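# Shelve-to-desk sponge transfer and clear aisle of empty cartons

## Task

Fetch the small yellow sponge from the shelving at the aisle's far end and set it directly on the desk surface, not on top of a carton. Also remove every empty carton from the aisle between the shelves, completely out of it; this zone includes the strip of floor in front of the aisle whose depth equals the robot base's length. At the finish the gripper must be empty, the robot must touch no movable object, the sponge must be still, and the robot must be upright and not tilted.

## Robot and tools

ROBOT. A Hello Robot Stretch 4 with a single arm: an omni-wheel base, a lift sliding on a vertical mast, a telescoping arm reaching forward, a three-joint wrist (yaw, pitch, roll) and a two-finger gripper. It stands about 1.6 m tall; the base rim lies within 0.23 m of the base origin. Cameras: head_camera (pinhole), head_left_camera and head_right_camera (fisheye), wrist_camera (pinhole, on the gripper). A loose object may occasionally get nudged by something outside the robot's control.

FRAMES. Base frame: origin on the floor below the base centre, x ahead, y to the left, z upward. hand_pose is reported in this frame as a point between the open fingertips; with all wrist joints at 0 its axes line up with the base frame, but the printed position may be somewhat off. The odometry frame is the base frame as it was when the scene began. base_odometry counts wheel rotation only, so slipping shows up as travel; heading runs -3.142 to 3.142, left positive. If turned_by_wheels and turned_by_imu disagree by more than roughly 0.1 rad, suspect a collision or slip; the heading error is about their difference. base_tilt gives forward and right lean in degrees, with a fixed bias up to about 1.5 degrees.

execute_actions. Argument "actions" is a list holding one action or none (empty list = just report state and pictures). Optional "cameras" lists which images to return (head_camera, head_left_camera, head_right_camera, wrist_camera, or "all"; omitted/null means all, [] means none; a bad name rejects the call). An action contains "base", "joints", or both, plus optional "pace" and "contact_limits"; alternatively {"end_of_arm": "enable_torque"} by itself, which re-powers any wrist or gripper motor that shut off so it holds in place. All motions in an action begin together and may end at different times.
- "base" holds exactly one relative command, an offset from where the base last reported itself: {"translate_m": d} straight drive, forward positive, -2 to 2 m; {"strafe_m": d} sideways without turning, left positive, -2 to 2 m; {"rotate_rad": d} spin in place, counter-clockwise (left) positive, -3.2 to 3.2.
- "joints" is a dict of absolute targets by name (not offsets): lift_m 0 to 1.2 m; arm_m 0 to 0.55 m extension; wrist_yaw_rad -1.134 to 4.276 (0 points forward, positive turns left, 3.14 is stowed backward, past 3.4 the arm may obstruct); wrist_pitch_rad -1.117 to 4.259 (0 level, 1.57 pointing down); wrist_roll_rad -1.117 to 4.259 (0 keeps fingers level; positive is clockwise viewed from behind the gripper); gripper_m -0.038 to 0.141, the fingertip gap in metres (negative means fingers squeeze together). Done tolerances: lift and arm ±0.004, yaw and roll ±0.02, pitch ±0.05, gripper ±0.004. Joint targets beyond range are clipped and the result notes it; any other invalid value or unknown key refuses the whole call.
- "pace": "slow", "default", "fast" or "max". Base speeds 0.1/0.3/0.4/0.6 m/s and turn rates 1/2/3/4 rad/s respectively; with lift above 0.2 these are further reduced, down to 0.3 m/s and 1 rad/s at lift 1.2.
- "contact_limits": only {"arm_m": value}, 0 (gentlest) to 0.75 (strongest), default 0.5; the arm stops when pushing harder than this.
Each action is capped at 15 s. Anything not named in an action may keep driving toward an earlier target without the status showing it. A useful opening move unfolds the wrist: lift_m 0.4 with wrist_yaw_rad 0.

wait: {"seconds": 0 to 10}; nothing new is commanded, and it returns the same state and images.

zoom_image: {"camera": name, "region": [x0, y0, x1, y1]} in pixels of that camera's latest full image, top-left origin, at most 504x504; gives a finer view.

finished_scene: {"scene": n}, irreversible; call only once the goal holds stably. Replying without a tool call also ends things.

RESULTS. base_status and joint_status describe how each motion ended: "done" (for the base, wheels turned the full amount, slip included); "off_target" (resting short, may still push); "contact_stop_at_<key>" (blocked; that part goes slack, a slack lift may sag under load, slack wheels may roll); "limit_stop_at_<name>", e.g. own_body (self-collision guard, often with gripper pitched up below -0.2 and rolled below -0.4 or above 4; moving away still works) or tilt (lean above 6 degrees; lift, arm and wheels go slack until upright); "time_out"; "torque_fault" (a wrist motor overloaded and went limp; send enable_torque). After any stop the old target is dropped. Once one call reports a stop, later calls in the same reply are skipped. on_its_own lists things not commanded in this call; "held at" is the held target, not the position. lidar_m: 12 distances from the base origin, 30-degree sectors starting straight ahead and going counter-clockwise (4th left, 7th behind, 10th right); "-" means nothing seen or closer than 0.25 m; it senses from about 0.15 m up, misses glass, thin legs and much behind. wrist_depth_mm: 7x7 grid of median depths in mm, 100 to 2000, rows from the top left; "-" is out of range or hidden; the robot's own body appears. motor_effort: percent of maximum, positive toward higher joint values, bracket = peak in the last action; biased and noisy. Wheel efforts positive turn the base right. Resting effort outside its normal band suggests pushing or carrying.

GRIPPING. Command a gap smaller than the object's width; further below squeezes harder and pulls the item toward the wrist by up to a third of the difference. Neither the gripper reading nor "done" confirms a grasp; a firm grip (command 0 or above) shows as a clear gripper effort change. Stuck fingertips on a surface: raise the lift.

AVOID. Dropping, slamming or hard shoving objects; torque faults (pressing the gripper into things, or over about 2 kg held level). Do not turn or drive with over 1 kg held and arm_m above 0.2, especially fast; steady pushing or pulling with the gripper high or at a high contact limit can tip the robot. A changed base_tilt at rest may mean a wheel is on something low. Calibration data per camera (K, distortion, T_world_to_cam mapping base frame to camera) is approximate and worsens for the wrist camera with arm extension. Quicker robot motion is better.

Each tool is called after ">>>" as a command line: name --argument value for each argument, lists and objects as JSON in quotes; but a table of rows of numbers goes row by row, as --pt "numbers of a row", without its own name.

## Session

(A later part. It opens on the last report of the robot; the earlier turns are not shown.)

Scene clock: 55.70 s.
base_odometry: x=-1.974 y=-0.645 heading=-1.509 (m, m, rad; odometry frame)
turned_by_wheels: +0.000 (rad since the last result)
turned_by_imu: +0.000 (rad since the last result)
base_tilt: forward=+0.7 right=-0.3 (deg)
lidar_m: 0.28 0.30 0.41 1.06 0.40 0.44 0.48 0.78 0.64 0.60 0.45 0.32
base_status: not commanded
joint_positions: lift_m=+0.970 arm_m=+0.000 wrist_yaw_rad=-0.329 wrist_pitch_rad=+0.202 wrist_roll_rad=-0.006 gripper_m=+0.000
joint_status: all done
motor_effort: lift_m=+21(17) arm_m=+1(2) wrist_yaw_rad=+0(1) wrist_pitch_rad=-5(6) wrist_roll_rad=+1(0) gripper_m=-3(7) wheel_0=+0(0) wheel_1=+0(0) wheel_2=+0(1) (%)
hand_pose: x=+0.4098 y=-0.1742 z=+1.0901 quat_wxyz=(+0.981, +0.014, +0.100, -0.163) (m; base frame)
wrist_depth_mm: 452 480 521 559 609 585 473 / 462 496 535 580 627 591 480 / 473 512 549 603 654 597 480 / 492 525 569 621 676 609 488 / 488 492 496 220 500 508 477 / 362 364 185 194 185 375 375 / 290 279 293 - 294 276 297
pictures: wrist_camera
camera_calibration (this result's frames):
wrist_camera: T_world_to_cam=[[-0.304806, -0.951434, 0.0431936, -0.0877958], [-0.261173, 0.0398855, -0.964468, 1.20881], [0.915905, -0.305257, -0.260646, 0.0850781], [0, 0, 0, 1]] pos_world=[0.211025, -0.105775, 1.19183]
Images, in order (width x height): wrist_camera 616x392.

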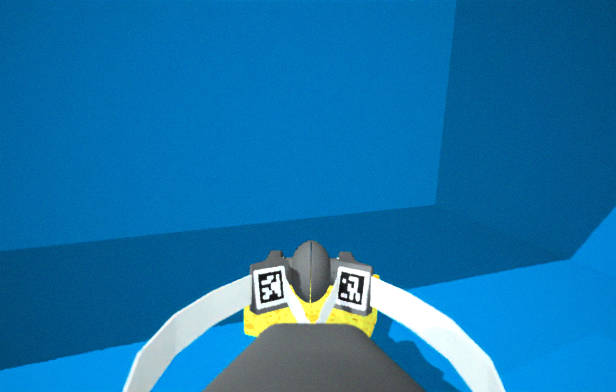

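>>> execute_actions --actions '[{"joints":{"gripper_m":0.141,"wrist_yaw_rad":-0.42}}]' --cameras '[]'

>>> execute_actions --actions '[{"joints":{"lift_m":0.905}}]' --cameras '[]'

>>> execute_actions --actions '[{"joints":{"arm_m":0.1}}]' --cameras '["wrist_camera"]'

Scene clock: 58.40 s.
base_odometry: x=-1.974 y=-0.645 heading=-1.509 (m, m, rad; odometry frame)
turned_by_wheels: +0.000 (rad since the last result)
turned_by_imu: +0.000 (rad since the last result)
base_tilt: forward=+0.6 right=-0.4 (deg)
lidar_m: 0.28 0.29 0.41 1.08 0.41 0.44 0.47 0.78 0.63 0.60 0.45 0.31
base_status: not commanded
joint_positions: lift_m=+0.970 arm_m=+0.000 wrist_yaw_rad=-0.419 wrist_pitch_rad=+0.202 wrist_roll_rad=-0.006 gripper_m=+0.141
joint_status: all done
motor_effort: lift_m=+21(21) arm_m=+2(1) wrist_yaw_rad=-1(4) wrist_pitch_rad=-5(5) wrist_roll_rad=+1(1) gripper_m=-3(6) wheel_0=+0(0) wheel_1=+0(0) wheel_2=+0(1) (%)
hand_pose: x=+0.3932 y=-0.1949 z=+1.0901 quat_wxyz=(+0.973, +0.018, +0.099, -0.207) (m; base frame)
wrist_depth_mm: 455 492 530 585 634 530 442 / 462 504 559 609 661 544 445 / 477 517 564 634 691 544 455 / 492 530 591 647 707 564 462 / 484 462 496 496 500 504 462 / 366 332 315 164 338 340 379 / 290 290 304 - 301 296 298
pictures: none
No camera images: the call's "cameras" was empty. Leave "cameras" out to get every camera's image.

Scene clock: 59.60 s.
base_odometry: x=-1.974 y=-0.645 heading=-1.509 (m, m, rad; odometry frame)
turned_by_wheels: +0.000 (rad since the last result)
turned_by_imu: +0.000 (rad since the last result)
base_tilt: forward=+0.6 right=-0.3 (deg)
lidar_m: 0.28 0.30 0.40 1.08 0.42 0.42 0.47 0.78 0.64 0.61 0.45 0.29
base_status: not commanded
joint_positions: lift_m=+0.905 arm_m=+0.000 wrist_yaw_rad=-0.419 wrist_pitch_rad=+0.202 wrist_roll_rad=-0.006 gripper_m=+0.141
joint_status: all done
motor_effort: lift_m=+16(20) arm_m=+1(1) wrist_yaw_rad=+0(1) wrist_pitch_rad=-5(5) wrist_roll_rad=+1(1) gripper_m=+0(1) wheel_0=+0(0) wheel_1=+0(0) wheel_2=+0(0) (%)
hand_pose: x=+0.3932 y=-0.1949 z=+1.0255 quat_wxyz=(+0.973, +0.018, +0.099, -0.207) (m; base frame)
wrist_depth_mm: 449 488 539 585 647 539 442 / 466 504 549 609 668 544 449 / 484 521 574 640 691 554 452 / 469 504 508 517 525 525 452 / 327 307 300 289 338 340 343 / 243 223 224 165 225 227 253 / 195 195 204 - 203 208 449
pictures: none
No camera images: the call's "cameras" was empty. Leave "cameras" out to get every camera's image.

Scene clock: 60.87 s.
base_odometry: x=-1.974 y=-0.645 heading=-1.509 (m, m, rad; odometry frame)
turned_by_wheels: +0.000 (rad since the last result)
turned_by_imu: +0.000 (rad since the last result)
base_tilt: forward=+0.6 right=-0.3 (deg)
lidar_m: 0.28 0.29 0.40 1.10 0.42 0.42 0.46 0.75 0.65 0.61 0.46 0.30
base_status: not commanded
joint_positions: lift_m=+0.905 arm_m=+0.099 wrist_yaw_rad=-0.420 wrist_pitch_rad=+0.202 wrist_roll_rad=-0.006 gripper_m=+0.141
joint_status: all done
motor_effort: lift_m=+16(16) arm_m=+4(3) wrist_yaw_rad=+1(1) wrist_pitch_rad=-5(6) wrist_roll_rad=+1(1) gripper_m=+2(1) wheel_0=+0(0) wheel_1=+0(0) wheel_2=-1(0) (%)
hand_pose: x=+0.4926 y=-0.1950 z=+1.0255 quat_wxyz=(+0.973, +0.018, +0.099, -0.207) (m; base frame)
wrist_depth_mm: 375 410 442 484 544 530 442 / 384 418 455 504 569 539 445 / 397 427 473 525 585 549 452 / 404 436 469 512 521 521 449 / 325 306 329 219 238 340 345 / 243 221 220 164 196 225 252 / 195 195 202 - 197 198 200
pictures: wrist_camera
camera_calibration (this result's frames):
wrist_camera: T_world_to_cam=[[-0.389507, -0.920012, 0.0431492, -0.0317482], [-0.256454, 0.0633404, -0.964479, 1.1712], [0.884599, -0.386737, -0.260612, -0.0144683], [0, 0, 0, 1]] pos_world=[0.300792, -0.108989, 1.1272]
Images, in order (width x height): wrist_camera 616x392.

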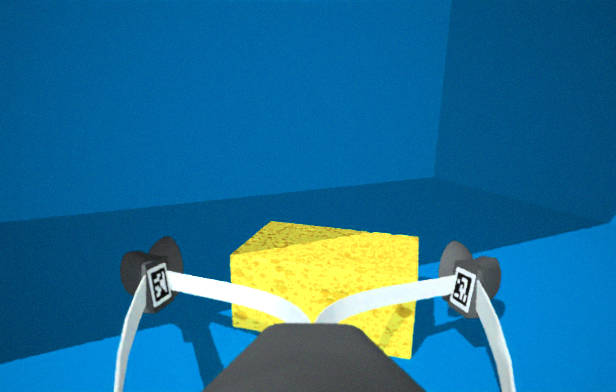

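>>> execute_actions --actions '[{"joints":{"arm_m":0.13,"wrist_yaw_rad":-0.47}}]' --cameras '[]'

>>> execute_actions --actions '[{"joints":{"gripper_m":0.0}}]' --cameras '["wrist_camera"]'

>>> execute_actions --actions '[{"joints":{"lift_m":0.96,"arm_m":0.0}}]' --cameras '["wrist_camera"]'

Scene clock: 62.10 s.
base_odometry: x=-1.974 y=-0.645 heading=-1.509 (m, m, rad; odometry frame)
turned_by_wheels: +0.000 (rad since the last result)
turned_by_imu: +0.000 (rad since the last result)
base_tilt: forward=+0.6 right=-0.4 (deg)
lidar_m: 0.28 0.29 0.40 1.08 0.41 0.41 0.46 0.76 0.65 0.61 0.43 0.32
base_status: not commanded
joint_positions: lift_m=+0.905 arm_m=+0.129 wrist_yaw_rad=-0.470 wrist_pitch_rad=+0.202 wrist_roll_rad=-0.006 gripper_m=+0.141
joint_status: all done
motor_effort: lift_m=+16(16) arm_m=+5(6) wrist_yaw_rad=+0(1) wrist_pitch_rad=-5(5) wrist_roll_rad=+2(2) gripper_m=+0(1) wheel_0=+0(0) wheel_1=+0(0) wheel_2=+0(0) (%)
hand_pose: x=+0.5126 y=-0.2058 z=+1.0255 quat_wxyz=(+0.968, +0.021, +0.099, -0.231) (m; base frame)
wrist_depth_mm: 353 387 424 477 539 508 424 / 359 397 439 492 559 521 430 / 370 407 449 512 585 525 436 / 379 418 455 508 517 500 436 / 324 306 252 219 294 340 342 / 243 221 203 165 190 226 252 / 193 193 202 - 195 197 199
pictures: none
No camera images: the call's "cameras" was empty. Leave "cameras" out to get every camera's image.

Scene clock: 64.47 s.
base_odometry: x=-1.974 y=-0.645 heading=-1.509 (m, m, rad; odometry frame)
turned_by_wheels: +0.000 (rad since the last result)
turned_by_imu: +0.000 (rad since the last result)
base_tilt: forward=+0.7 right=-0.3 (deg)
lidar_m: 0.28 0.29 0.41 1.08 0.40 0.43 0.47 0.77 0.64 0.60 0.45 0.32
base_status: not commanded
joint_positions: lift_m=+0.905 arm_m=+0.129 wrist_yaw_rad=-0.470 wrist_pitch_rad=+0.202 wrist_roll_rad=-0.006 gripper_m=+0.001
joint_status: all done
motor_effort: lift_m=+16(16) arm_m=+4(4) wrist_yaw_rad=-1(0) wrist_pitch_rad=-5(5) wrist_roll_rad=+2(1) gripper_m=-27(26) wheel_0=+0(0) wheel_1=+0(0) wheel_2=+0(0) (%)
hand_pose: x=+0.5126 y=-0.2058 z=+1.0255 quat_wxyz=(+0.968, +0.021, +0.099, -0.231) (m; base frame)
wrist_depth_mm: 349 387 424 473 539 517 427 / 362 397 439 492 554 521 430 / 370 410 452 512 580 521 436 / 382 415 455 504 525 496 439 / 327 327 202 204 207 338 343 / 243 171 171 168 164 172 253 / 186 193 181 - 182 198 191
pictures: wrist_camera
camera_calibration (this result's frames):
wrist_camera: T_world_to_cam=[[-0.434644, -0.899568, 0.0431479, -0.00652292], [-0.252997, 0.075979, -0.964479, 1.17785], [0.864336, -0.430121, -0.260612, -0.0349038], [0, 0, 0, 1]] pos_world=[0.325326, -0.110373, 1.1272]
Images, in order (width x height): wrist_camera 616x392.

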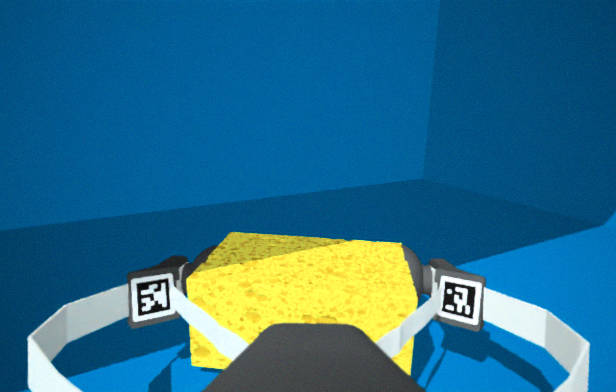

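Scene clock: 65.90 s.
base_odometry: x=-1.974 y=-0.645 heading=-1.509 (m, m, rad; odometry frame)
turned_by_wheels: +0.000 (rad since the last result)
turned_by_imu: +0.000 (rad since the last result)
base_tilt: forward=+0.6 right=-0.3 (deg)
lidar_m: 0.28 0.29 0.41 1.06 0.41 0.42 0.46 0.77 0.66 0.61 0.45 0.31
base_status: not commanded
joint_positions: lift_m=+0.960 arm_m=+0.001 wrist_yaw_rad=-0.470 wrist_pitch_rad=+0.202 wrist_roll_rad=-0.006 gripper_m=+0.001
joint_status: all done
motor_effort: lift_m=+21(26) arm_m=-4(2) wrist_yaw_rad=+1(0) wrist_pitch_rad=-6(5) wrist_roll_rad=+0(0) gripper_m=-28(29) wheel_0=+0(0) wheel_1=+0(0) wheel_2=-1(0) (%)
hand_pose: x=+0.3840 y=-0.2059 z=+1.0801 quat_wxyz=(+0.968, +0.021, +0.099, -0.231) (m; base frame)
wrist_depth_mm: 452 496 549 609 654 512 427 / 466 508 564 640 661 521 433 / 477 521 574 661 691 535 442 / 488 549 591 654 661 535 449 / 459 466 202 204 206 480 449 / 345 171 172 168 165 172 355 / 264 276 182 - 259 281 282
pictures: wrist_camera
camera_calibration (this result's frames):
wrist_camera: T_world_to_cam=[[-0.435091, -0.899352, 0.0431457, -0.0646485], [-0.253047, 0.0761512, -0.964452, 1.198], [0.864096, -0.430543, -0.260711, 0.0905459], [0, 0, 0, 1]] pos_world=[0.196784, -0.110387, 1.18181]
Images, in order (width x height): wrist_camera 616x392.

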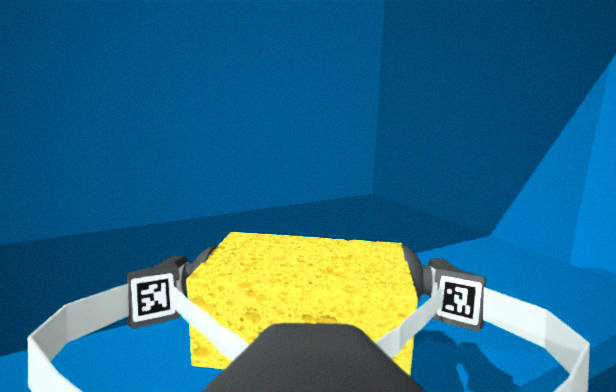

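>>> execute_actions --actions '[{"joints":{"wrist_yaw_rad":0,"lift_m":1.1,"wrist_pitch_rad":0.5}}]' --cameras '[]'

>>> execute_actions --actions '[{"joints":{"lift_m":1.2,"wrist_pitch_rad":0.8}}]' --cameras '[]'

>>> execute_actions --actions '[{"joints":{"wrist_pitch_rad":1.5},"pace":"slow"}]' --cameras '["wrist_camera"]'

Scene clock: 68.27 s.
base_odometry: x=-1.974 y=-0.645 heading=-1.509 (m, m, rad; odometry frame)
turned_by_wheels: +0.000 (rad since the last result)
turned_by_imu: +0.000 (rad since the last result)
base_tilt: forward=+0.7 right=-0.3 (deg)
lidar_m: 0.29 0.29 0.41 1.07 0.41 0.43 0.46 0.74 0.65 0.61 0.45 0.31
base_status: not commanded
joint_positions: lift_m=+1.100 arm_m=+0.001 wrist_yaw_rad=-0.001 wrist_pitch_rad=+0.502 wrist_roll_rad=-0.006 gripper_m=+0.001
joint_status: all done
motor_effort: lift_m=+21(24) arm_m=-4(4) wrist_yaw_rad=+2(11) wrist_pitch_rad=-5(5) wrist_roll_rad=+2(0) gripper_m=-29(28) wheel_0=+0(0) wheel_1=+0(0) wheel_2=+0(0) (%)
hand_pose: x=+0.4245 y=-0.0876 z=+1.1392 quat_wxyz=(+0.969, -0.003, +0.248, +0.000) (m; base frame)
wrist_depth_mm: 477 477 480 484 488 492 500 / 504 517 512 521 525 535 535 / 530 554 554 559 569 569 580 / 517 564 574 580 580 585 585 / 462 462 202 204 207 466 469 / 387 171 171 168 164 172 394 / 327 336 181 - 324 342 334
pictures: none
No camera images: the call's "cameras" was empty. Leave "cameras" out to get every camera's image.

Scene clock: 69.70 s.
base_odometry: x=-1.974 y=-0.645 heading=-1.509 (m, m, rad; odometry frame)
turned_by_wheels: +0.000 (rad since the last result)
turned_by_imu: +0.000 (rad since the last result)
base_tilt: forward=+0.7 right=-0.3 (deg)
lidar_m: 0.29 0.30 0.42 1.08 0.41 0.42 0.47 0.75 0.66 0.61 0.43 0.32
base_status: not commanded
joint_positions: lift_m=+1.200 arm_m=+0.001 wrist_yaw_rad=+0.000 wrist_pitch_rad=+0.801 wrist_roll_rad=-0.006 gripper_m=+0.001
joint_status: all done
motor_effort: lift_m=+21(22) arm_m=-4(4) wrist_yaw_rad=+2(3) wrist_pitch_rad=-3(2) wrist_roll_rad=+2(1) gripper_m=-27(24) wheel_0=+0(0) wheel_1=+0(0) wheel_2=-1(0) (%)
hand_pose: x=+0.3722 y=-0.0875 z=+1.1708 quat_wxyz=(+0.921, -0.003, +0.390, +0.001) (m; base frame)
wrist_depth_mm: 508 525 530 530 530 544 544 / 549 580 580 591 603 603 615 / 535 574 569 569 574 580 580 / 492 496 504 504 500 504 504 / 442 445 202 203 206 445 449 / 399 171 172 168 164 171 404 / 355 362 181 - 351 366 362
pictures: none
No camera images: the call's "cameras" was empty. Leave "cameras" out to get every camera's image.

Scene clock: 70.83 s.
base_odometry: x=-1.974 y=-0.645 heading=-1.509 (m, m, rad; odometry frame)
turned_by_wheels: +0.000 (rad since the last result)
turned_by_imu: +0.000 (rad since the last result)
base_tilt: forward=+0.6 right=-0.4 (deg)
lidar_m: 0.27 0.29 0.40 1.10 0.42 0.41 0.47 0.76 0.65 0.60 0.45 0.31
base_status: not commanded
joint_positions: lift_m=+1.200 arm_m=+0.001 wrist_yaw_rad=+0.000 wrist_pitch_rad=+1.500 wrist_roll_rad=-0.006 gripper_m=+0.001
joint_status: all done
motor_effort: lift_m=+21(21) arm_m=-4(4) wrist_yaw_rad=+2(2) wrist_pitch_rad=+1(2) wrist_roll_rad=+1(2) gripper_m=-28(28) wheel_0=+0(0) wheel_1=+0(0) wheel_2=+0(0) (%)
hand_pose: x=+0.1920 y=-0.0874 z=+1.0903 quat_wxyz=(+0.732, -0.002, +0.682, +0.002) (m; base frame)
wrist_depth_mm: 332 332 330 330 329 332 330 / 329 330 330 332 329 330 332 / 574 778 798 788 788 788 759 / 1308 1308 1308 1281 1336 1229 820 / 1308 1308 202 203 206 1118 831 / 1308 171 172 168 164 171 788 / 1255 1308 181 - 1308 1229 750
pictures: wrist_camera
camera_calibration (this result's frames):
wrist_camera: T_world_to_cam=[[0.0463982, -0.998898, -0.0070443, -0.0884882], [-0.998879, -0.0463285, -0.00976643, 0.241855], [0.00942932, 0.00748954, -0.999927, 1.31848], [0, 0, 0, 1]] pos_world=[0.233257, -0.0870608, 1.32013]
Images, in order (width x height): wrist_camera 616x392.

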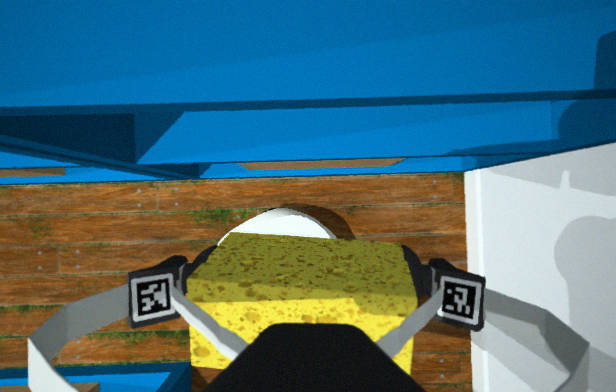

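>>> execute_actions --actions '[{"base":{"rotate_rad":1.57},"joints":{"lift_m":1.05}}]' --cameras '["head_camera"]'

>>> execute_actions --actions '[{"base":{"translate_m":1.3}}]' --cameras '["head_camera"]'

>>> execute_actions --actions '[{"base":{"translate_m":1.3}}]' --cameras '["head_camera"]'

Scene clock: 74.10 s.
base_odometry: x=-1.974 y=-0.645 heading=+0.061 (m, m, rad; odometry frame)
turned_by_wheels: +1.570 (rad since the last result)
turned_by_imu: +1.577 (rad since the last result)
base_tilt: forward=+0.7 right=-0.3 (deg)
lidar_m: 1.08 0.42 0.41 0.46 0.75 0.64 0.61 0.45 0.29 0.29 0.30 0.42
base_status: done
joint_positions: lift_m=+1.050 arm_m=+0.001 wrist_yaw_rad=+0.000 wrist_pitch_rad=+1.500 wrist_roll_rad=-0.006 gripper_m=+0.001
joint_status: all done
motor_effort: lift_m=+16(19) arm_m=-4(4) wrist_yaw_rad=+2(2) wrist_pitch_rad=+1(1) wrist_roll_rad=+0(1) gripper_m=-27(26) wheel_0=-2(6) wheel_1=-1(6) wheel_2=-2(7) (%)
hand_pose: x=+0.1919 y=-0.0874 z=+0.9406 quat_wxyz=(+0.732, -0.002, +0.682, +0.002) (m; base frame)
wrist_depth_mm: 627 931 1160 1160 1098 634 640 / 640 1098 1160 1160 1098 634 359 / 640 1078 1160 1138 1078 512 343 / 1098 1160 1160 1182 1118 634 634 / 991 1138 202 203 205 634 634 / 1138 170 172 168 165 171 627 / 1078 1138 181 - 831 627 634
pictures: head_camera
Images, in order (width x height): head_camera 420x560.

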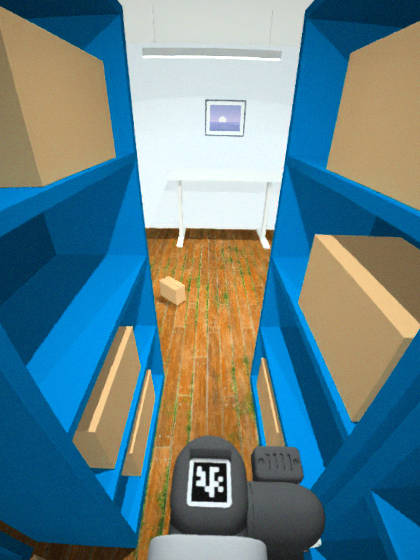

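Scene clock: 79.90 s.
base_odometry: x=-0.676 y=-0.566 heading=+0.061 (m, m, rad; odometry frame)
turned_by_wheels: +0.000 (rad since the last result)
turned_by_imu: -0.006 (rad since the last result)
base_tilt: forward=+0.6 right=-0.4 (deg)
lidar_m: 2.03 0.82 1.96 0.33 0.33 0.46 1.21 0.42 0.27 0.27 1.89 2.13
base_status: done
joint_positions: lift_m=+1.050 arm_m=+0.001 wrist_yaw_rad=+0.000 wrist_pitch_rad=+1.500 wrist_roll_rad=-0.006 gripper_m=+0.001
joint_status: not commanded
motor_effort: lift_m=+17(17) arm_m=-3(4) wrist_yaw_rad=+3(2) wrist_pitch_rad=+1(1) wrist_roll_rad=+1(2) gripper_m=-29(28) wheel_0=+2(8) wheel_1=+0(6) wheel_2=+0(10) (%)
hand_pose: x=+0.1919 y=-0.0874 z=+0.9406 quat_wxyz=(+0.732, -0.002, +0.682, +0.002) (m; base frame)
wrist_depth_mm: 1182 1182 1160 1160 1205 1160 1182 / 1182 1182 1182 1160 1160 1160 1182 / 1160 1182 1182 1138 1182 1160 1182 / 1160 1182 1160 1160 1160 1160 1160 / 1138 1182 202 203 206 1160 1138 / 1160 171 172 168 165 172 1160 / 707 1098 181 - 647 699 661
pictures: head_camera
Images, in order (width x height): head_camera 420x560.

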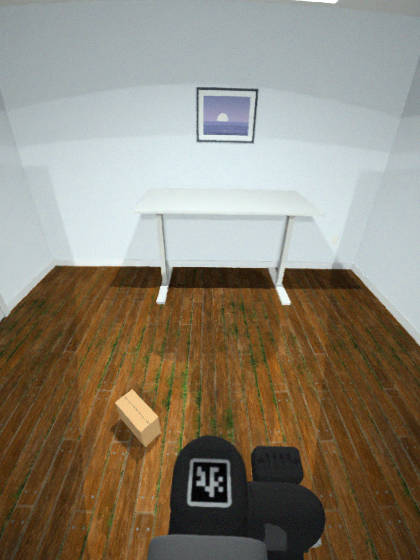

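Scene clock: 85.70 s.
base_odometry: x=+0.621 y=-0.487 heading=+0.061 (m, m, rad; odometry frame)
turned_by_wheels: +0.000 (rad since the last result)
turned_by_imu: -0.006 (rad since the last result)
base_tilt: forward=+0.7 right=-0.3 (deg)
lidar_m: 0.71 0.74 2.04 1.91 0.53 0.52 1.37 1.41 1.90 1.76 1.10 0.76
base_status: done
joint_positions: lift_m=+1.050 arm_m=+0.001 wrist_yaw_rad=+0.000 wrist_pitch_rad=+1.500 wrist_roll_rad=-0.006 gripper_m=+0.001
joint_status: not commanded
motor_effort: lift_m=+17(17) arm_m=-4(4) wrist_yaw_rad=+2(2) wrist_pitch_rad=+1(0) wrist_roll_rad=+0(1) gripper_m=-27(28) wheel_0=+1(7) wheel_1=+0(6) wheel_2=+0(10) (%)
hand_pose: x=+0.1919 y=-0.0874 z=+0.9406 quat_wxyz=(+0.732, -0.002, +0.682, +0.002) (m; base frame)
wrist_depth_mm: 1182 1160 1182 1182 1205 1160 1160 / 1160 1182 1182 1160 1205 1138 1182 / 1138 1182 1160 1160 1160 1182 1182 / 1138 1160 1182 1160 1160 1138 1138 / 1160 1182 202 204 206 1182 1138 / 1160 171 172 167 165 172 1138 / 1182 1138 181 - 1160 1138 1160
pictures: head_camera
Images, in order (width x height): head_camera 420x560.

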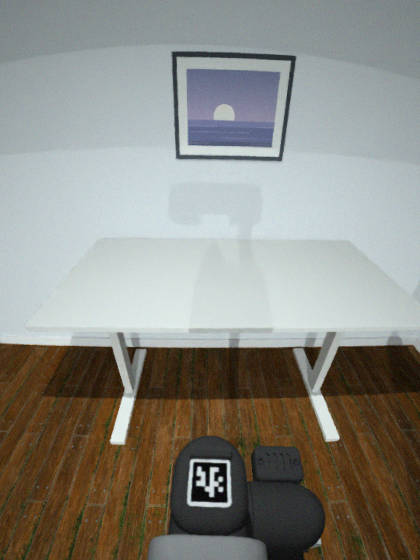

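>>> execute_actions --actions '[{"joints":{"wrist_pitch_rad":0.2,"lift_m":1.0}}]' --cameras '[]'

>>> execute_actions --actions '[{"joints":{"arm_m":0.5}}]' --cameras '["wrist_camera"]'

Scene clock: 87.30 s.
base_odometry: x=+0.621 y=-0.487 heading=+0.061 (m, m, rad; odometry frame)
turned_by_wheels: +0.000 (rad since the last result)
turned_by_imu: +0.000 (rad since the last result)
base_tilt: forward=+0.6 right=-0.3 (deg)
lidar_m: 0.72 0.73 2.03 1.90 0.54 0.53 1.37 1.39 1.89 1.76 1.09 0.77
base_status: not commanded
joint_positions: lift_m=+1.000 arm_m=+0.001 wrist_yaw_rad=+0.000 wrist_pitch_rad=+0.203 wrist_roll_rad=-0.006 gripper_m=+0.001
joint_status: all done
motor_effort: lift_m=+16(21) arm_m=-4(4) wrist_yaw_rad=+2(2) wrist_pitch_rad=-6(11) wrist_roll_rad=+1(0) gripper_m=-27(28) wheel_0=+1(1) wheel_1=+0(0) wheel_2=+1(0) (%)
hand_pose: x=+0.4542 y=-0.0875 z=+1.1204 quat_wxyz=(+0.995, -0.003, +0.101, +0.000) (m; base frame)
wrist_depth_mm: 1160 1138 1160 1182 1229 1229 1229 / 1205 1182 1205 1255 1255 1255 1308 / 1255 1229 1255 1281 1308 1336 1308 / 1008 1025 1025 1060 1025 1078 1205 / 661 661 202 204 206 683 699 / 535 171 172 167 165 172 580 / 1205 1397 182 - 1537 1537 1308
pictures: none
No camera images: the call's "cameras" was empty. Leave "cameras" out to get every camera's image.

Scene clock: 89.83 s.
base_odometry: x=+0.621 y=-0.487 heading=+0.061 (m, m, rad; odometry frame)
turned_by_wheels: +0.000 (rad since the last result)
turned_by_imu: +0.000 (rad since the last result)
base_tilt: forward=+0.7 right=-0.3 (deg)
lidar_m: 0.71 0.73 2.05 1.91 0.54 0.54 1.37 1.39 1.89 1.75 1.09 0.78
base_status: not commanded
joint_positions: lift_m=+1.000 arm_m=+0.499 wrist_yaw_rad=+0.000 wrist_pitch_rad=+0.202 wrist_roll_rad=-0.006 gripper_m=+0.001
joint_status: all done
motor_effort: lift_m=+16(16) arm_m=+4(7) wrist_yaw_rad=+1(1) wrist_pitch_rad=-5(6) wrist_roll_rad=+1(1) gripper_m=-29(29) wheel_0=+1(1) wheel_1=+0(0) wheel_2=+0(0) (%)
hand_pose: x=+0.9528 y=-0.0874 z=+1.1205 quat_wxyz=(+0.995, -0.003, +0.101, +0.000) (m; base frame)
wrist_depth_mm: 723 715 723 732 750 759 759 / 732 741 759 768 768 778 778 / 759 778 759 778 798 809 820 / 788 788 809 809 831 831 866 / 668 661 202 203 206 676 676 / 488 171 172 167 165 172 508 / 377 392 182 - 368 399 387
pictures: wrist_camera
camera_calibration (this result's frames):
wrist_camera: T_world_to_cam=[[0.0194862, -0.99888, 0.0431065, -0.15409], [-0.260009, -0.046694, -0.964477, 1.3678], [0.96541, 0.00758596, -0.260627, -0.397673], [0, 0, 0, 1]] pos_world=[0.74256, -0.0870328, 1.22221]
Images, in order (width x height): wrist_camera 616x392.

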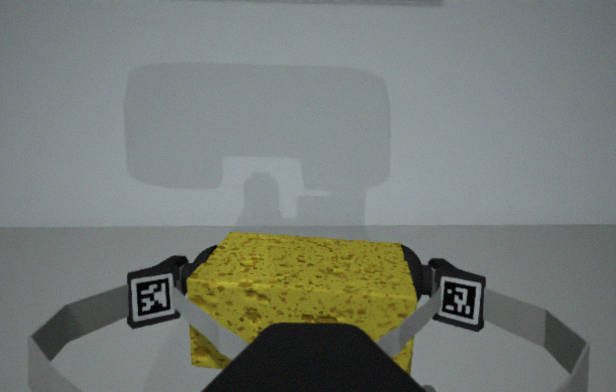

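Same desk height as before.

>>> execute_actions --actions '[{"joints":{"lift_m":0.885}}]' --cameras '[]'

>>> execute_actions --actions '[{"joints":{"gripper_m":0.141}}]' --cameras '[]'

>>> execute_actions --actions '[{"joints":{"lift_m":1.0,"arm_m":0.0}}]' --cameras '["head_camera"]'

>>> execute_actions --actions '[{"base":{"rotate_rad":3.14},"joints":{"wrist_pitch_rad":1.57,"lift_m":0.6}}]' --cameras '["head_camera"]'

Scene clock: 91.70 s.
base_odometry: x=+0.621 y=-0.487 heading=+0.061 (m, m, rad; odometry frame)
turned_by_wheels: +0.000 (rad since the last result)
turned_by_imu: +0.000 (rad since the last result)
base_tilt: forward=+0.7 right=-0.3 (deg)
lidar_m: 0.71 0.73 2.03 1.90 0.52 0.53 1.37 1.39 1.90 1.77 1.12 0.77
base_status: not commanded
joint_positions: lift_m=+0.885 arm_m=+0.499 wrist_yaw_rad=+0.000 wrist_pitch_rad=+0.202 wrist_roll_rad=-0.006 gripper_m=+0.001
joint_status: all done
motor_effort: lift_m=+16(18) arm_m=+5(4) wrist_yaw_rad=+1(1) wrist_pitch_rad=-5(5) wrist_roll_rad=+2(1) gripper_m=-26(30) wheel_0=+1(1) wheel_1=+0(0) wheel_2=+0(0) (%)
hand_pose: x=+0.9528 y=-0.0874 z=+1.0055 quat_wxyz=(+0.995, -0.003, +0.101, +0.000) (m; base frame)
wrist_depth_mm: 707 723 723 723 732 750 750 / 732 750 759 759 768 768 778 / 768 778 778 778 798 788 798 / 564 574 574 580 591 597 615 / 373 370 202 204 206 384 389 / 278 171 172 167 165 171 287 / 213 222 181 - 208 226 218
pictures: none
No camera images: the call's "cameras" was empty. Leave "cameras" out to get every camera's image.

Scene clock: 94.07 s.
base_odometry: x=+0.621 y=-0.487 heading=+0.061 (m, m, rad; odometry frame)
turned_by_wheels: +0.000 (rad since the last result)
turned_by_imu: +0.000 (rad since the last result)
base_tilt: forward=+0.7 right=-0.3 (deg)
lidar_m: 0.72 0.73 2.04 1.90 0.54 0.53 1.38 1.40 1.90 1.76 1.11 0.76
base_status: not commanded
joint_positions: lift_m=+0.885 arm_m=+0.499 wrist_yaw_rad=+0.000 wrist_pitch_rad=+0.202 wrist_roll_rad=-0.006 gripper_m=+0.141
joint_status: all done
motor_effort: lift_m=+16(16) arm_m=+4(4) wrist_yaw_rad=+1(0) wrist_pitch_rad=-5(5) wrist_roll_rad=+1(0) gripper_m=+1(28) wheel_0=+1(1) wheel_1=+0(0) wheel_2=+0(0) (%)
hand_pose: x=+0.9528 y=-0.0874 z=+1.0055 quat_wxyz=(+0.995, -0.003, +0.101, +0.000) (m; base frame)
wrist_depth_mm: 707 715 732 732 732 750 750 / 741 741 759 750 759 778 798 / 768 759 778 788 788 798 809 / 564 569 585 591 591 603 609 / 373 349 375 379 387 387 392 / 278 253 196 164 193 258 287 / 222 222 213 - 213 226 227
pictures: none
No camera images: the call's "cameras" was empty. Leave "cameras" out to get every camera's image.

Scene clock: 96.60 s.
base_odometry: x=+0.621 y=-0.487 heading=+0.061 (m, m, rad; odometry frame)
turned_by_wheels: +0.000 (rad since the last result)
turned_by_imu: +0.000 (rad since the last result)
base_tilt: forward=+0.7 right=-0.3 (deg)
lidar_m: 0.71 0.74 2.04 1.91 0.53 0.52 1.37 1.39 1.88 1.76 1.10 0.75
base_status: not commanded
joint_positions: lift_m=+1.000 arm_m=+0.001 wrist_yaw_rad=+0.000 wrist_pitch_rad=+0.202 wrist_roll_rad=-0.006 gripper_m=+0.141
joint_status: all done
motor_effort: lift_m=+21(26) arm_m=-4(5) wrist_yaw_rad=+1(0) wrist_pitch_rad=-5(6) wrist_roll_rad=+1(1) gripper_m=+1(2) wheel_0=+1(1) wheel_1=+0(0) wheel_2=+0(1) (%)
hand_pose: x=+0.4543 y=-0.0874 z=+1.1201 quat_wxyz=(+0.995, -0.003, +0.101, +0.000) (m; base frame)
wrist_depth_mm: 1138 1160 1160 1182 1205 1229 1229 / 1182 1182 1205 1229 1229 1255 1281 / 1255 1255 1229 1281 1281 1308 1308 / 1008 1025 1042 1060 1060 1078 1205 / 668 627 668 668 676 691 699 / 549 554 1397 165 1499 569 976 / 1008 1430 1464 - 1499 1537 1537
pictures: head_camera
Images, in order (width x height): head_camera 420x560.

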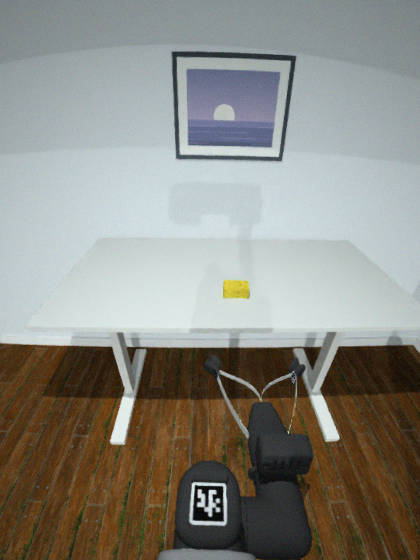

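Scene clock: 99.83 s.
base_odometry: x=+0.621 y=-0.487 heading=-3.083 (m, m, rad; odometry frame)
turned_by_wheels: +3.140 (rad since the last result)
turned_by_imu: +3.155 (rad since the last result)
base_tilt: forward=+0.6 right=-0.3 (deg)
lidar_m: 1.38 1.40 1.87 1.74 1.09 0.74 0.71 0.75 2.03 1.90 0.54 0.53
base_status: done
joint_positions: lift_m=+0.600 arm_m=+0.001 wrist_yaw_rad=+0.000 wrist_pitch_rad=+1.570 wrist_roll_rad=-0.006 gripper_m=+0.141
joint_status: all done
motor_effort: lift_m=+16(19) arm_m=-4(4) wrist_yaw_rad=+1(1) wrist_pitch_rad=+1(4) wrist_roll_rad=+0(0) gripper_m=+3(1) wheel_0=-3(7) wheel_1=-2(4) wheel_2=-1(8) (%)
hand_pose: x=+0.1718 y=-0.0874 z=+0.4899 quat_wxyz=(+0.707, -0.002, +0.707, +0.002) (m; base frame)
wrist_depth_mm: 699 691 691 691 707 559 521 / 699 707 707 707 707 683 530 / 715 707 715 715 707 707 707 / 715 715 559 699 715 723 715 / 715 517 504 500 715 707 715 / 741 504 504 165 517 732 723 / 732 508 512 - 732 741 723
pictures: head_camera
Images, in order (width x height): head_camera 420x560.

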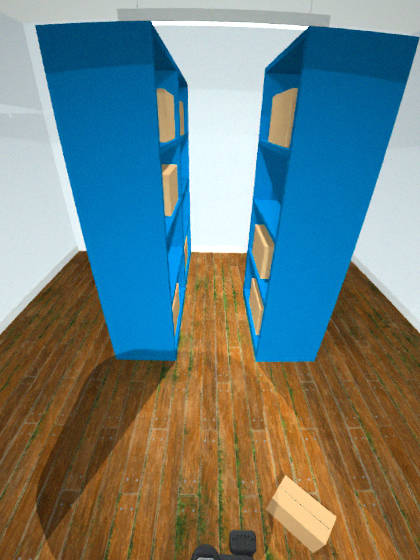

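>>> execute_actions --actions '[{"base":{"translate_m":1.4}}]' --cameras '["head_camera"]'

>>> execute_actions --actions '[{"base":{"translate_m":1.13}}]' --cameras '[]'

>>> execute_actions --actions '[{"base":{"rotate_rad":-1.57}}]'

Scene clock: 106.37 s.
base_odometry: x=-0.776 y=-0.569 heading=-3.083 (m, m, rad; odometry frame)
turned_by_wheels: +0.000 (rad since the last result)
turned_by_imu: -0.007 (rad since the last result)
base_tilt: forward=+0.6 right=-0.3 (deg)
lidar_m: 1.21 0.38 0.26 0.25 1.96 2.50 2.51 0.91 2.00 0.31 0.32 0.44
base_status: done
joint_positions: lift_m=+0.600 arm_m=+0.001 wrist_yaw_rad=+0.000 wrist_pitch_rad=+1.570 wrist_roll_rad=-0.006 gripper_m=+0.141
joint_status: not commanded
motor_effort: lift_m=+17(17) arm_m=-4(4) wrist_yaw_rad=+2(1) wrist_pitch_rad=+1(1) wrist_roll_rad=+0(1) gripper_m=-3(2) wheel_0=+1(6) wheel_1=+0(6) wheel_2=+1(8) (%)
hand_pose: x=+0.1718 y=-0.0874 z=+0.4899 quat_wxyz=(+0.707, -0.002, +0.707, +0.002) (m; base frame)
wrist_depth_mm: 585 699 699 699 683 569 402 / 574 699 707 707 707 580 402 / 574 707 707 707 707 585 402 / 559 707 559 715 715 634 421 / 564 517 508 508 715 647 640 / 654 512 512 164 512 554 585 / 554 512 512 - 732 732 430
pictures: head_camera
Images, in order (width x height): head_camera 420x560.

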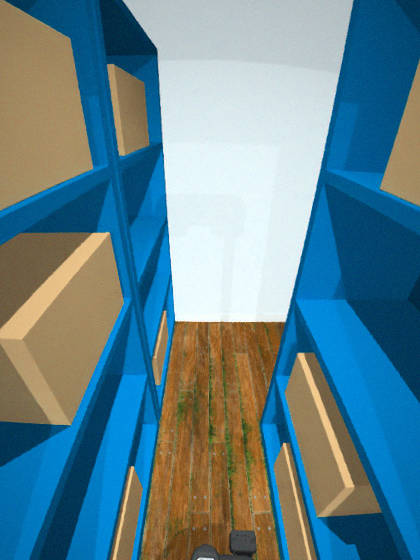

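Scene clock: 111.63 s.
base_odometry: x=-1.904 y=-0.636 heading=-3.083 (m, m, rad; odometry frame)
turned_by_wheels: +0.000 (rad since the last result)
turned_by_imu: -0.005 (rad since the last result)
base_tilt: forward=+0.6 right=-0.3 (deg)
lidar_m: 0.66 0.44 0.31 0.28 0.30 0.42 1.08 0.43 0.37 0.44 0.75 0.72
base_status: done
joint_positions: lift_m=+0.600 arm_m=+0.001 wrist_yaw_rad=+0.000 wrist_pitch_rad=+1.570 wrist_roll_rad=-0.006 gripper_m=+0.141
joint_status: not commanded
motor_effort: lift_m=+17(17) arm_m=-4(3) wrist_yaw_rad=+1(1) wrist_pitch_rad=+1(1) wrist_roll_rad=+2(2) gripper_m=+1(0) wheel_0=+2(7) wheel_1=+0(5) wheel_2=+0(9) (%)
hand_pose: x=+0.1718 y=-0.0874 z=+0.4899 quat_wxyz=(+0.707, -0.002, +0.707, +0.002) (m; base frame)
wrist_depth_mm: 640 699 707 699 699 707 707 / 621 699 699 699 699 699 691 / 640 707 699 707 707 707 707 / 627 715 554 699 715 715 723 / 621 521 508 500 723 715 723 / 627 508 504 164 512 707 597 / 647 512 512 - 732 715 732
pictures: none
No camera images: the call's "cameras" was empty. Leave "cameras" out to get every camera's image.

Scene clock: 113.70 s.
base_odometry: x=-1.904 y=-0.636 heading=+1.631 (m, m, rad; odometry frame)
turned_by_wheels: -1.570 (rad since the last result)
turned_by_imu: -1.578 (rad since the last result)
base_tilt: forward=+0.6 right=-0.3 (deg)
lidar_m: 0.44 0.76 0.72 0.68 0.43 0.32 0.29 0.30 0.42 1.05 0.43 0.36
base_status: done
joint_positions: lift_m=+0.600 arm_m=+0.001 wrist_yaw_rad=+0.000 wrist_pitch_rad=+1.570 wrist_roll_rad=-0.006 gripper_m=+0.141
joint_status: not commanded
motor_effort: lift_m=+17(17) arm_m=-4(4) wrist_yaw_rad=+1(1) wrist_pitch_rad=+1(1) wrist_roll_rad=+2(1) gripper_m=+0(0) wheel_0=+2(7) wheel_1=+0(10) wheel_2=+0(8) (%)
hand_pose: x=+0.1718 y=-0.0874 z=+0.4898 quat_wxyz=(+0.707, -0.002, +0.707, +0.002) (m; base frame)
wrist_depth_mm: 707 699 707 699 627 322 240 / 699 707 699 707 634 407 621 / 715 707 699 707 699 707 707 / 723 723 559 715 715 715 707 / 723 517 508 508 715 715 715 / 723 508 512 165 517 723 723 / 732 508 512 - 732 732 732
pictures: head_camera, head_left_camera, head_right_camera, wrist_camera
camera_calibration (this result's frames):
wrist_camera: T_world_to_cam=[[0.0460486, -0.998886, -0.0103043, -0.0901166], [-0.997093, -0.046588, 0.0602934, 0.181186], [-0.0607063, 0.00749793, -0.998128, 0.729442], [0, 0, 0, 1]] pos_world=[0.229091, -0.0870444, 0.716223]
Images, in order (width x height): head_camera 420x560, head_left_camera 420x672, head_right_camera 420x672, wrist_camera 616x392.

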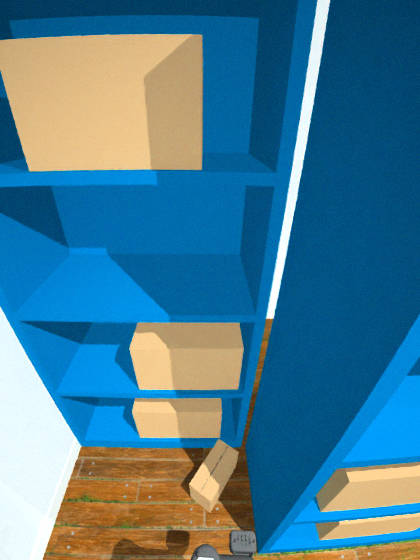

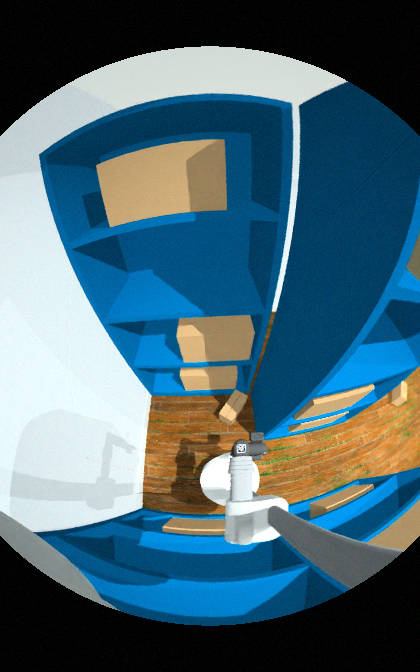

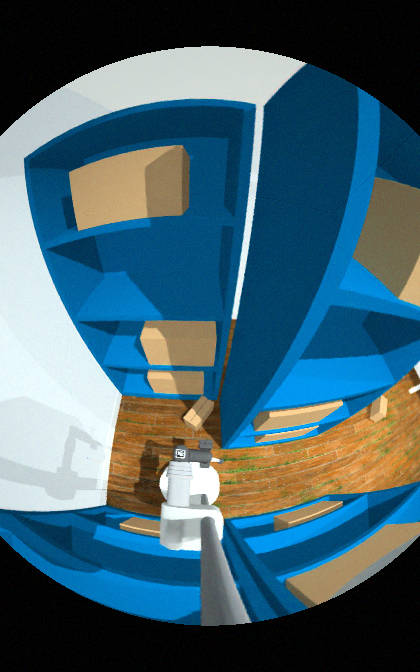

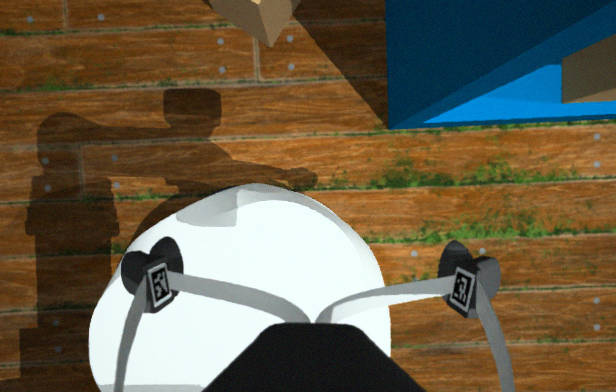

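>>> execute_actions --actions '[{"base":{"strafe_m":0.06},"joints":{"arm_m":0.4,"wrist_roll_rad":0.5}}]' --cameras '["wrist_camera"]'

Scene clock: 116.53 s.
base_odometry: x=-1.964 y=-0.640 heading=+1.631 (m, m, rad; odometry frame)
turned_by_wheels: +0.000 (rad since the last result)
turned_by_imu: +0.000 (rad since the last result)
base_tilt: forward=+0.7 right=-0.3 (deg)
lidar_m: 0.47 0.74 0.66 0.61 0.44 0.33 0.28 0.31 0.44 1.07 0.43 0.40
base_status: done
joint_positions: lift_m=+0.600 arm_m=+0.399 wrist_yaw_rad=+0.000 wrist_pitch_rad=+1.570 wrist_roll_rad=+0.500 gripper_m=+0.141
joint_status: all done
motor_effort: lift_m=+17(17) arm_m=+5(2) wrist_yaw_rad=+1(0) wrist_pitch_rad=+1(0) wrist_roll_rad=+1(7) gripper_m=+0(0) wheel_0=-1(8) wheel_1=+0(9) wheel_2=+0(1) (%)
hand_pose: x=+0.5704 y=-0.0874 z=+0.4898 quat_wxyz=(+0.685, +0.175, +0.685, -0.175) (m; base frame)
wrist_depth_mm: 362 359 377 591 424 286 226 / 362 370 508 683 530 327 249 / 377 517 715 530 691 384 278 / 525 707 707 530 715 466 319 / 707 715 715 535 715 477 368 / 715 715 723 165 723 564 433 / 723 732 723 - 732 732 732
pictures: wrist_camera
camera_calibration (this result's frames):
wrist_camera: T_world_to_cam=[[-0.442931, -0.896491, -0.0107386, 0.179629], [-0.895202, 0.441573, 0.0602178, 0.563246], [-0.0492429, 0.0362856, -0.998127, 0.749619], [0, 0, 0, 1]] pos_world=[0.620696, -0.114879, 0.716226]
Images, in order (width x height): wrist_camera 616x392.

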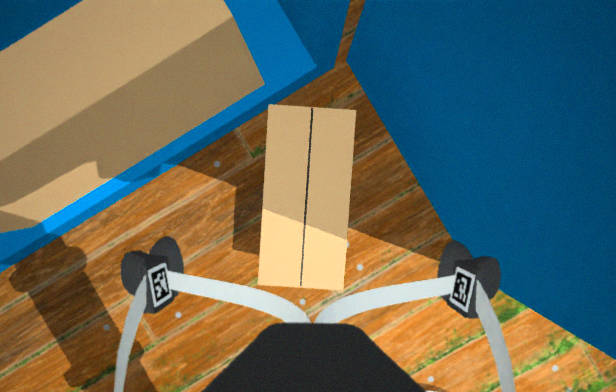

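>>> execute_actions --actions '[{"joints":{"arm_m":0.44}}]' --cameras '[]'

>>> execute_actions --actions '[{"joints":{"lift_m":0.25}}]' --cameras '["wrist_camera"]'

>>> execute_actions --actions '[{"joints":{"gripper_m":0.06}}]' --cameras '[]'

>>> execute_actions --actions '[{"joints":{"lift_m":0.32}}]' --cameras '[]'

>>> execute_actions --actions '[{"joints":{"arm_m":0.15}}]' --cameras '["wrist_camera","head_camera"]'

Scene clock: 117.93 s.
base_odometry: x=-1.964 y=-0.640 heading=+1.631 (m, m, rad; odometry frame)
turned_by_wheels: +0.000 (rad since the last result)
turned_by_imu: +0.000 (rad since the last result)
base_tilt: forward=+0.7 right=-0.4 (deg)
lidar_m: 0.46 0.75 0.66 0.62 0.45 0.31 0.30 0.32 0.44 1.06 0.43 0.39
base_status: not commanded
joint_positions: lift_m=+0.600 arm_m=+0.439 wrist_yaw_rad=+0.000 wrist_pitch_rad=+1.570 wrist_roll_rad=+0.500 gripper_m=+0.141
joint_status: all done
motor_effort: lift_m=+17(17) arm_m=+5(2) wrist_yaw_rad=+1(0) wrist_pitch_rad=+1(1) wrist_roll_rad=+1(1) gripper_m=-3(0) wheel_0=-1(2) wheel_1=-1(1) wheel_2=+0(0) (%)
hand_pose: x=+0.6104 y=-0.0874 z=+0.4898 quat_wxyz=(+0.685, +0.175, +0.685, -0.175) (m; base frame)
wrist_depth_mm: 177 181 357 512 394 283 224 / 183 364 379 627 517 322 244 / 366 384 615 530 640 377 276 / 394 634 715 530 715 459 314 / 634 715 715 535 723 469 368 / 723 732 723 164 732 564 427 / 732 732 723 - 732 732 732
pictures: none
No camera images: the call's "cameras" was empty. Leave "cameras" out to get every camera's image.

Scene clock: 120.37 s.
base_odometry: x=-1.964 y=-0.640 heading=+1.631 (m, m, rad; odometry frame)
turned_by_wheels: +0.000 (rad since the last result)
turned_by_imu: +0.000 (rad since the last result)
base_tilt: forward=+0.7 right=-0.3 (deg)
lidar_m: 0.49 0.74 0.65 0.61 0.46 0.32 0.29 0.31 0.43 1.08 0.42 0.40
base_status: not commanded
joint_positions: lift_m=+0.250 arm_m=+0.439 wrist_yaw_rad=+0.000 wrist_pitch_rad=+1.570 wrist_roll_rad=+0.500 gripper_m=+0.141
joint_status: all done
motor_effort: lift_m=+14(15) arm_m=+4(4) wrist_yaw_rad=+1(1) wrist_pitch_rad=+0(1) wrist_roll_rad=+1(3) gripper_m=-2(1) wheel_0=-1(1) wheel_1=-1(1) wheel_2=+0(0) (%)
hand_pose: x=+0.6103 y=-0.0874 z=+0.1401 quat_wxyz=(+0.685, +0.175, +0.685, -0.175) (m; base frame)
wrist_depth_mm: 180 216 268 312 359 282 223 / 219 277 183 182 182 307 246 / 281 324 185 183 185 362 277 / 327 364 185 185 185 366 317 / 366 366 186 187 187 366 368 / 368 370 189 188 187 370 368 / 373 373 190 - 190 373 373
pictures: wrist_camera
camera_calibration (this result's frames):
wrist_camera: T_world_to_cam=[[-0.442982, -0.896469, -0.0105221, 0.193531], [-0.89515, 0.441619, 0.0606551, 0.619901], [-0.0497286, 0.036288, -0.998103, 0.402777], [0, 0, 0, 1]] pos_world=[0.660665, -0.114882, 0.366449]
Images, in order (width x height): wrist_camera 616x392.

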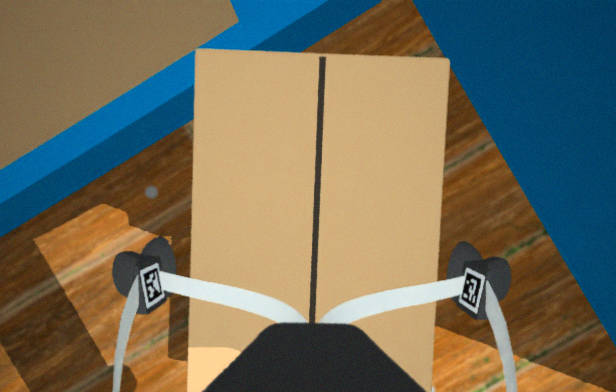

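Scene clock: 122.20 s.
base_odometry: x=-1.964 y=-0.640 heading=+1.631 (m, m, rad; odometry frame)
turned_by_wheels: +0.000 (rad since the last result)
turned_by_imu: +0.000 (rad since the last result)
base_tilt: forward=+0.6 right=-0.3 (deg)
lidar_m: 0.48 0.74 0.65 0.62 0.45 0.32 0.29 0.31 0.42 1.07 0.42 0.40
base_status: not commanded
joint_positions: lift_m=+0.250 arm_m=+0.439 wrist_yaw_rad=+0.000 wrist_pitch_rad=+1.570 wrist_roll_rad=+0.500 gripper_m=+0.060
joint_status: all done
motor_effort: lift_m=+16(16) arm_m=+4(4) wrist_yaw_rad=+1(0) wrist_pitch_rad=+0(0) wrist_roll_rad=+2(2) gripper_m=-21(20) wheel_0=-1(1) wheel_1=-1(1) wheel_2=-1(0) (%)
hand_pose: x=+0.6103 y=-0.0874 z=+0.1399 quat_wxyz=(+0.685, +0.175, +0.685, -0.175) (m; base frame)
wrist_depth_mm: 180 217 258 289 355 282 224 / 219 278 169 168 168 307 246 / 282 324 170 170 169 357 277 / 329 362 172 171 172 364 315 / 366 366 173 173 172 368 366 / 370 182 173 174 173 182 368 / 370 370 175 - 175 375 373
pictures: none
No camera images: the call's "cameras" was empty. Leave "cameras" out to get every camera's image.

Scene clock: 123.43 s.
base_odometry: x=-1.964 y=-0.640 heading=+1.631 (m, m, rad; odometry frame)
turned_by_wheels: +0.000 (rad since the last result)
turned_by_imu: +0.000 (rad since the last result)
base_tilt: forward=+0.6 right=-0.3 (deg)
lidar_m: 0.46 0.75 0.67 0.61 0.43 0.31 0.29 0.29 0.42 1.05 0.43 0.39
base_status: not commanded
joint_positions: lift_m=+0.320 arm_m=+0.439 wrist_yaw_rad=+0.000 wrist_pitch_rad=+1.570 wrist_roll_rad=+0.500 gripper_m=+0.060
joint_status: all done
motor_effort: lift_m=+21(22) arm_m=+4(4) wrist_yaw_rad=+1(1) wrist_pitch_rad=+0(1) wrist_roll_rad=+1(1) gripper_m=-19(22) wheel_0=-1(1) wheel_1=-1(1) wheel_2=+0(0) (%)
hand_pose: x=+0.6104 y=-0.0874 z=+0.2095 quat_wxyz=(+0.685, +0.175, +0.685, -0.175) (m; base frame)
wrist_depth_mm: 180 217 258 351 370 282 224 / 220 278 168 169 169 309 245 / 282 355 170 170 170 357 276 / 357 439 172 171 172 427 317 / 433 436 173 172 173 436 366 / 436 182 174 174 174 182 402 / 445 442 175 - 176 445 439
pictures: none
No camera images: the call's "cameras" was empty. Leave "cameras" out to get every camera's image.

Scene clock: 125.43 s.
base_odometry: x=-1.964 y=-0.640 heading=+1.631 (m, m, rad; odometry frame)
turned_by_wheels: +0.000 (rad since the last result)
turned_by_imu: +0.000 (rad since the last result)
base_tilt: forward=+0.6 right=-0.3 (deg)
lidar_m: 0.72 0.74 0.66 0.62 0.45 0.32 0.30 0.31 0.42 1.04 0.43 0.41
base_status: not commanded
joint_positions: lift_m=+0.320 arm_m=+0.152 wrist_yaw_rad=+0.009 wrist_pitch_rad=+1.549 wrist_roll_rad=+0.499 gripper_m=+0.060
joint_status: all done
on_its_own: wrist_yaw_rad is at rest, and its effort (-24) is outside its rest range (-13 to +13); wrist_pitch_rad is at rest, and its effort (+62) is outside its rest range (-23 to +23)
motor_effort: lift_m=+19(21) arm_m=-9(14) wrist_yaw_rad=-24(24) wrist_pitch_rad=+62(64) wrist_roll_rad=+1(3) gripper_m=-21(20) wheel_0=-1(1) wheel_1=-1(1) wheel_2=+0(0) (%)
hand_pose: x=+0.3297 y=-0.0874 z=+0.2098 quat_wxyz=(+0.693, +0.174, +0.678, -0.170) (m; base frame)
wrist_depth_mm: 439 439 436 430 375 297 237 / 442 439 162 163 164 330 263 / 442 439 165 167 167 394 315 / 442 442 167 169 170 439 433 / 445 442 170 172 174 439 436 / 442 180 172 174 175 184 436 / 449 445 176 - 179 436 439
pictures: head_camera, wrist_camera
camera_calibration (this result's frames):
wrist_camera: T_world_to_cam=[[-0.435005, -0.900204, -0.0200937, 0.0690481], [-0.899979, 0.433974, 0.0412952, 0.369418], [-0.028454, 0.0360475, -0.998945, 0.451523], [0, 0, 0, 1]] pos_world=[0.375352, -0.114437, 0.437179]
Images, in order (width x height): head_camera 420x560, wrist_camera 616x392.

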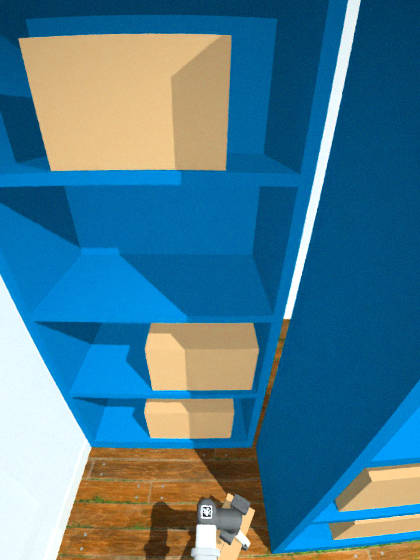

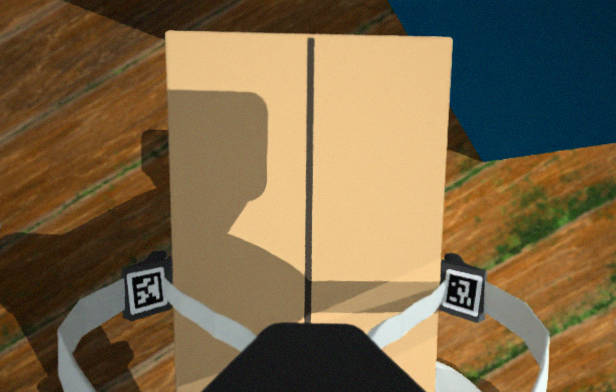

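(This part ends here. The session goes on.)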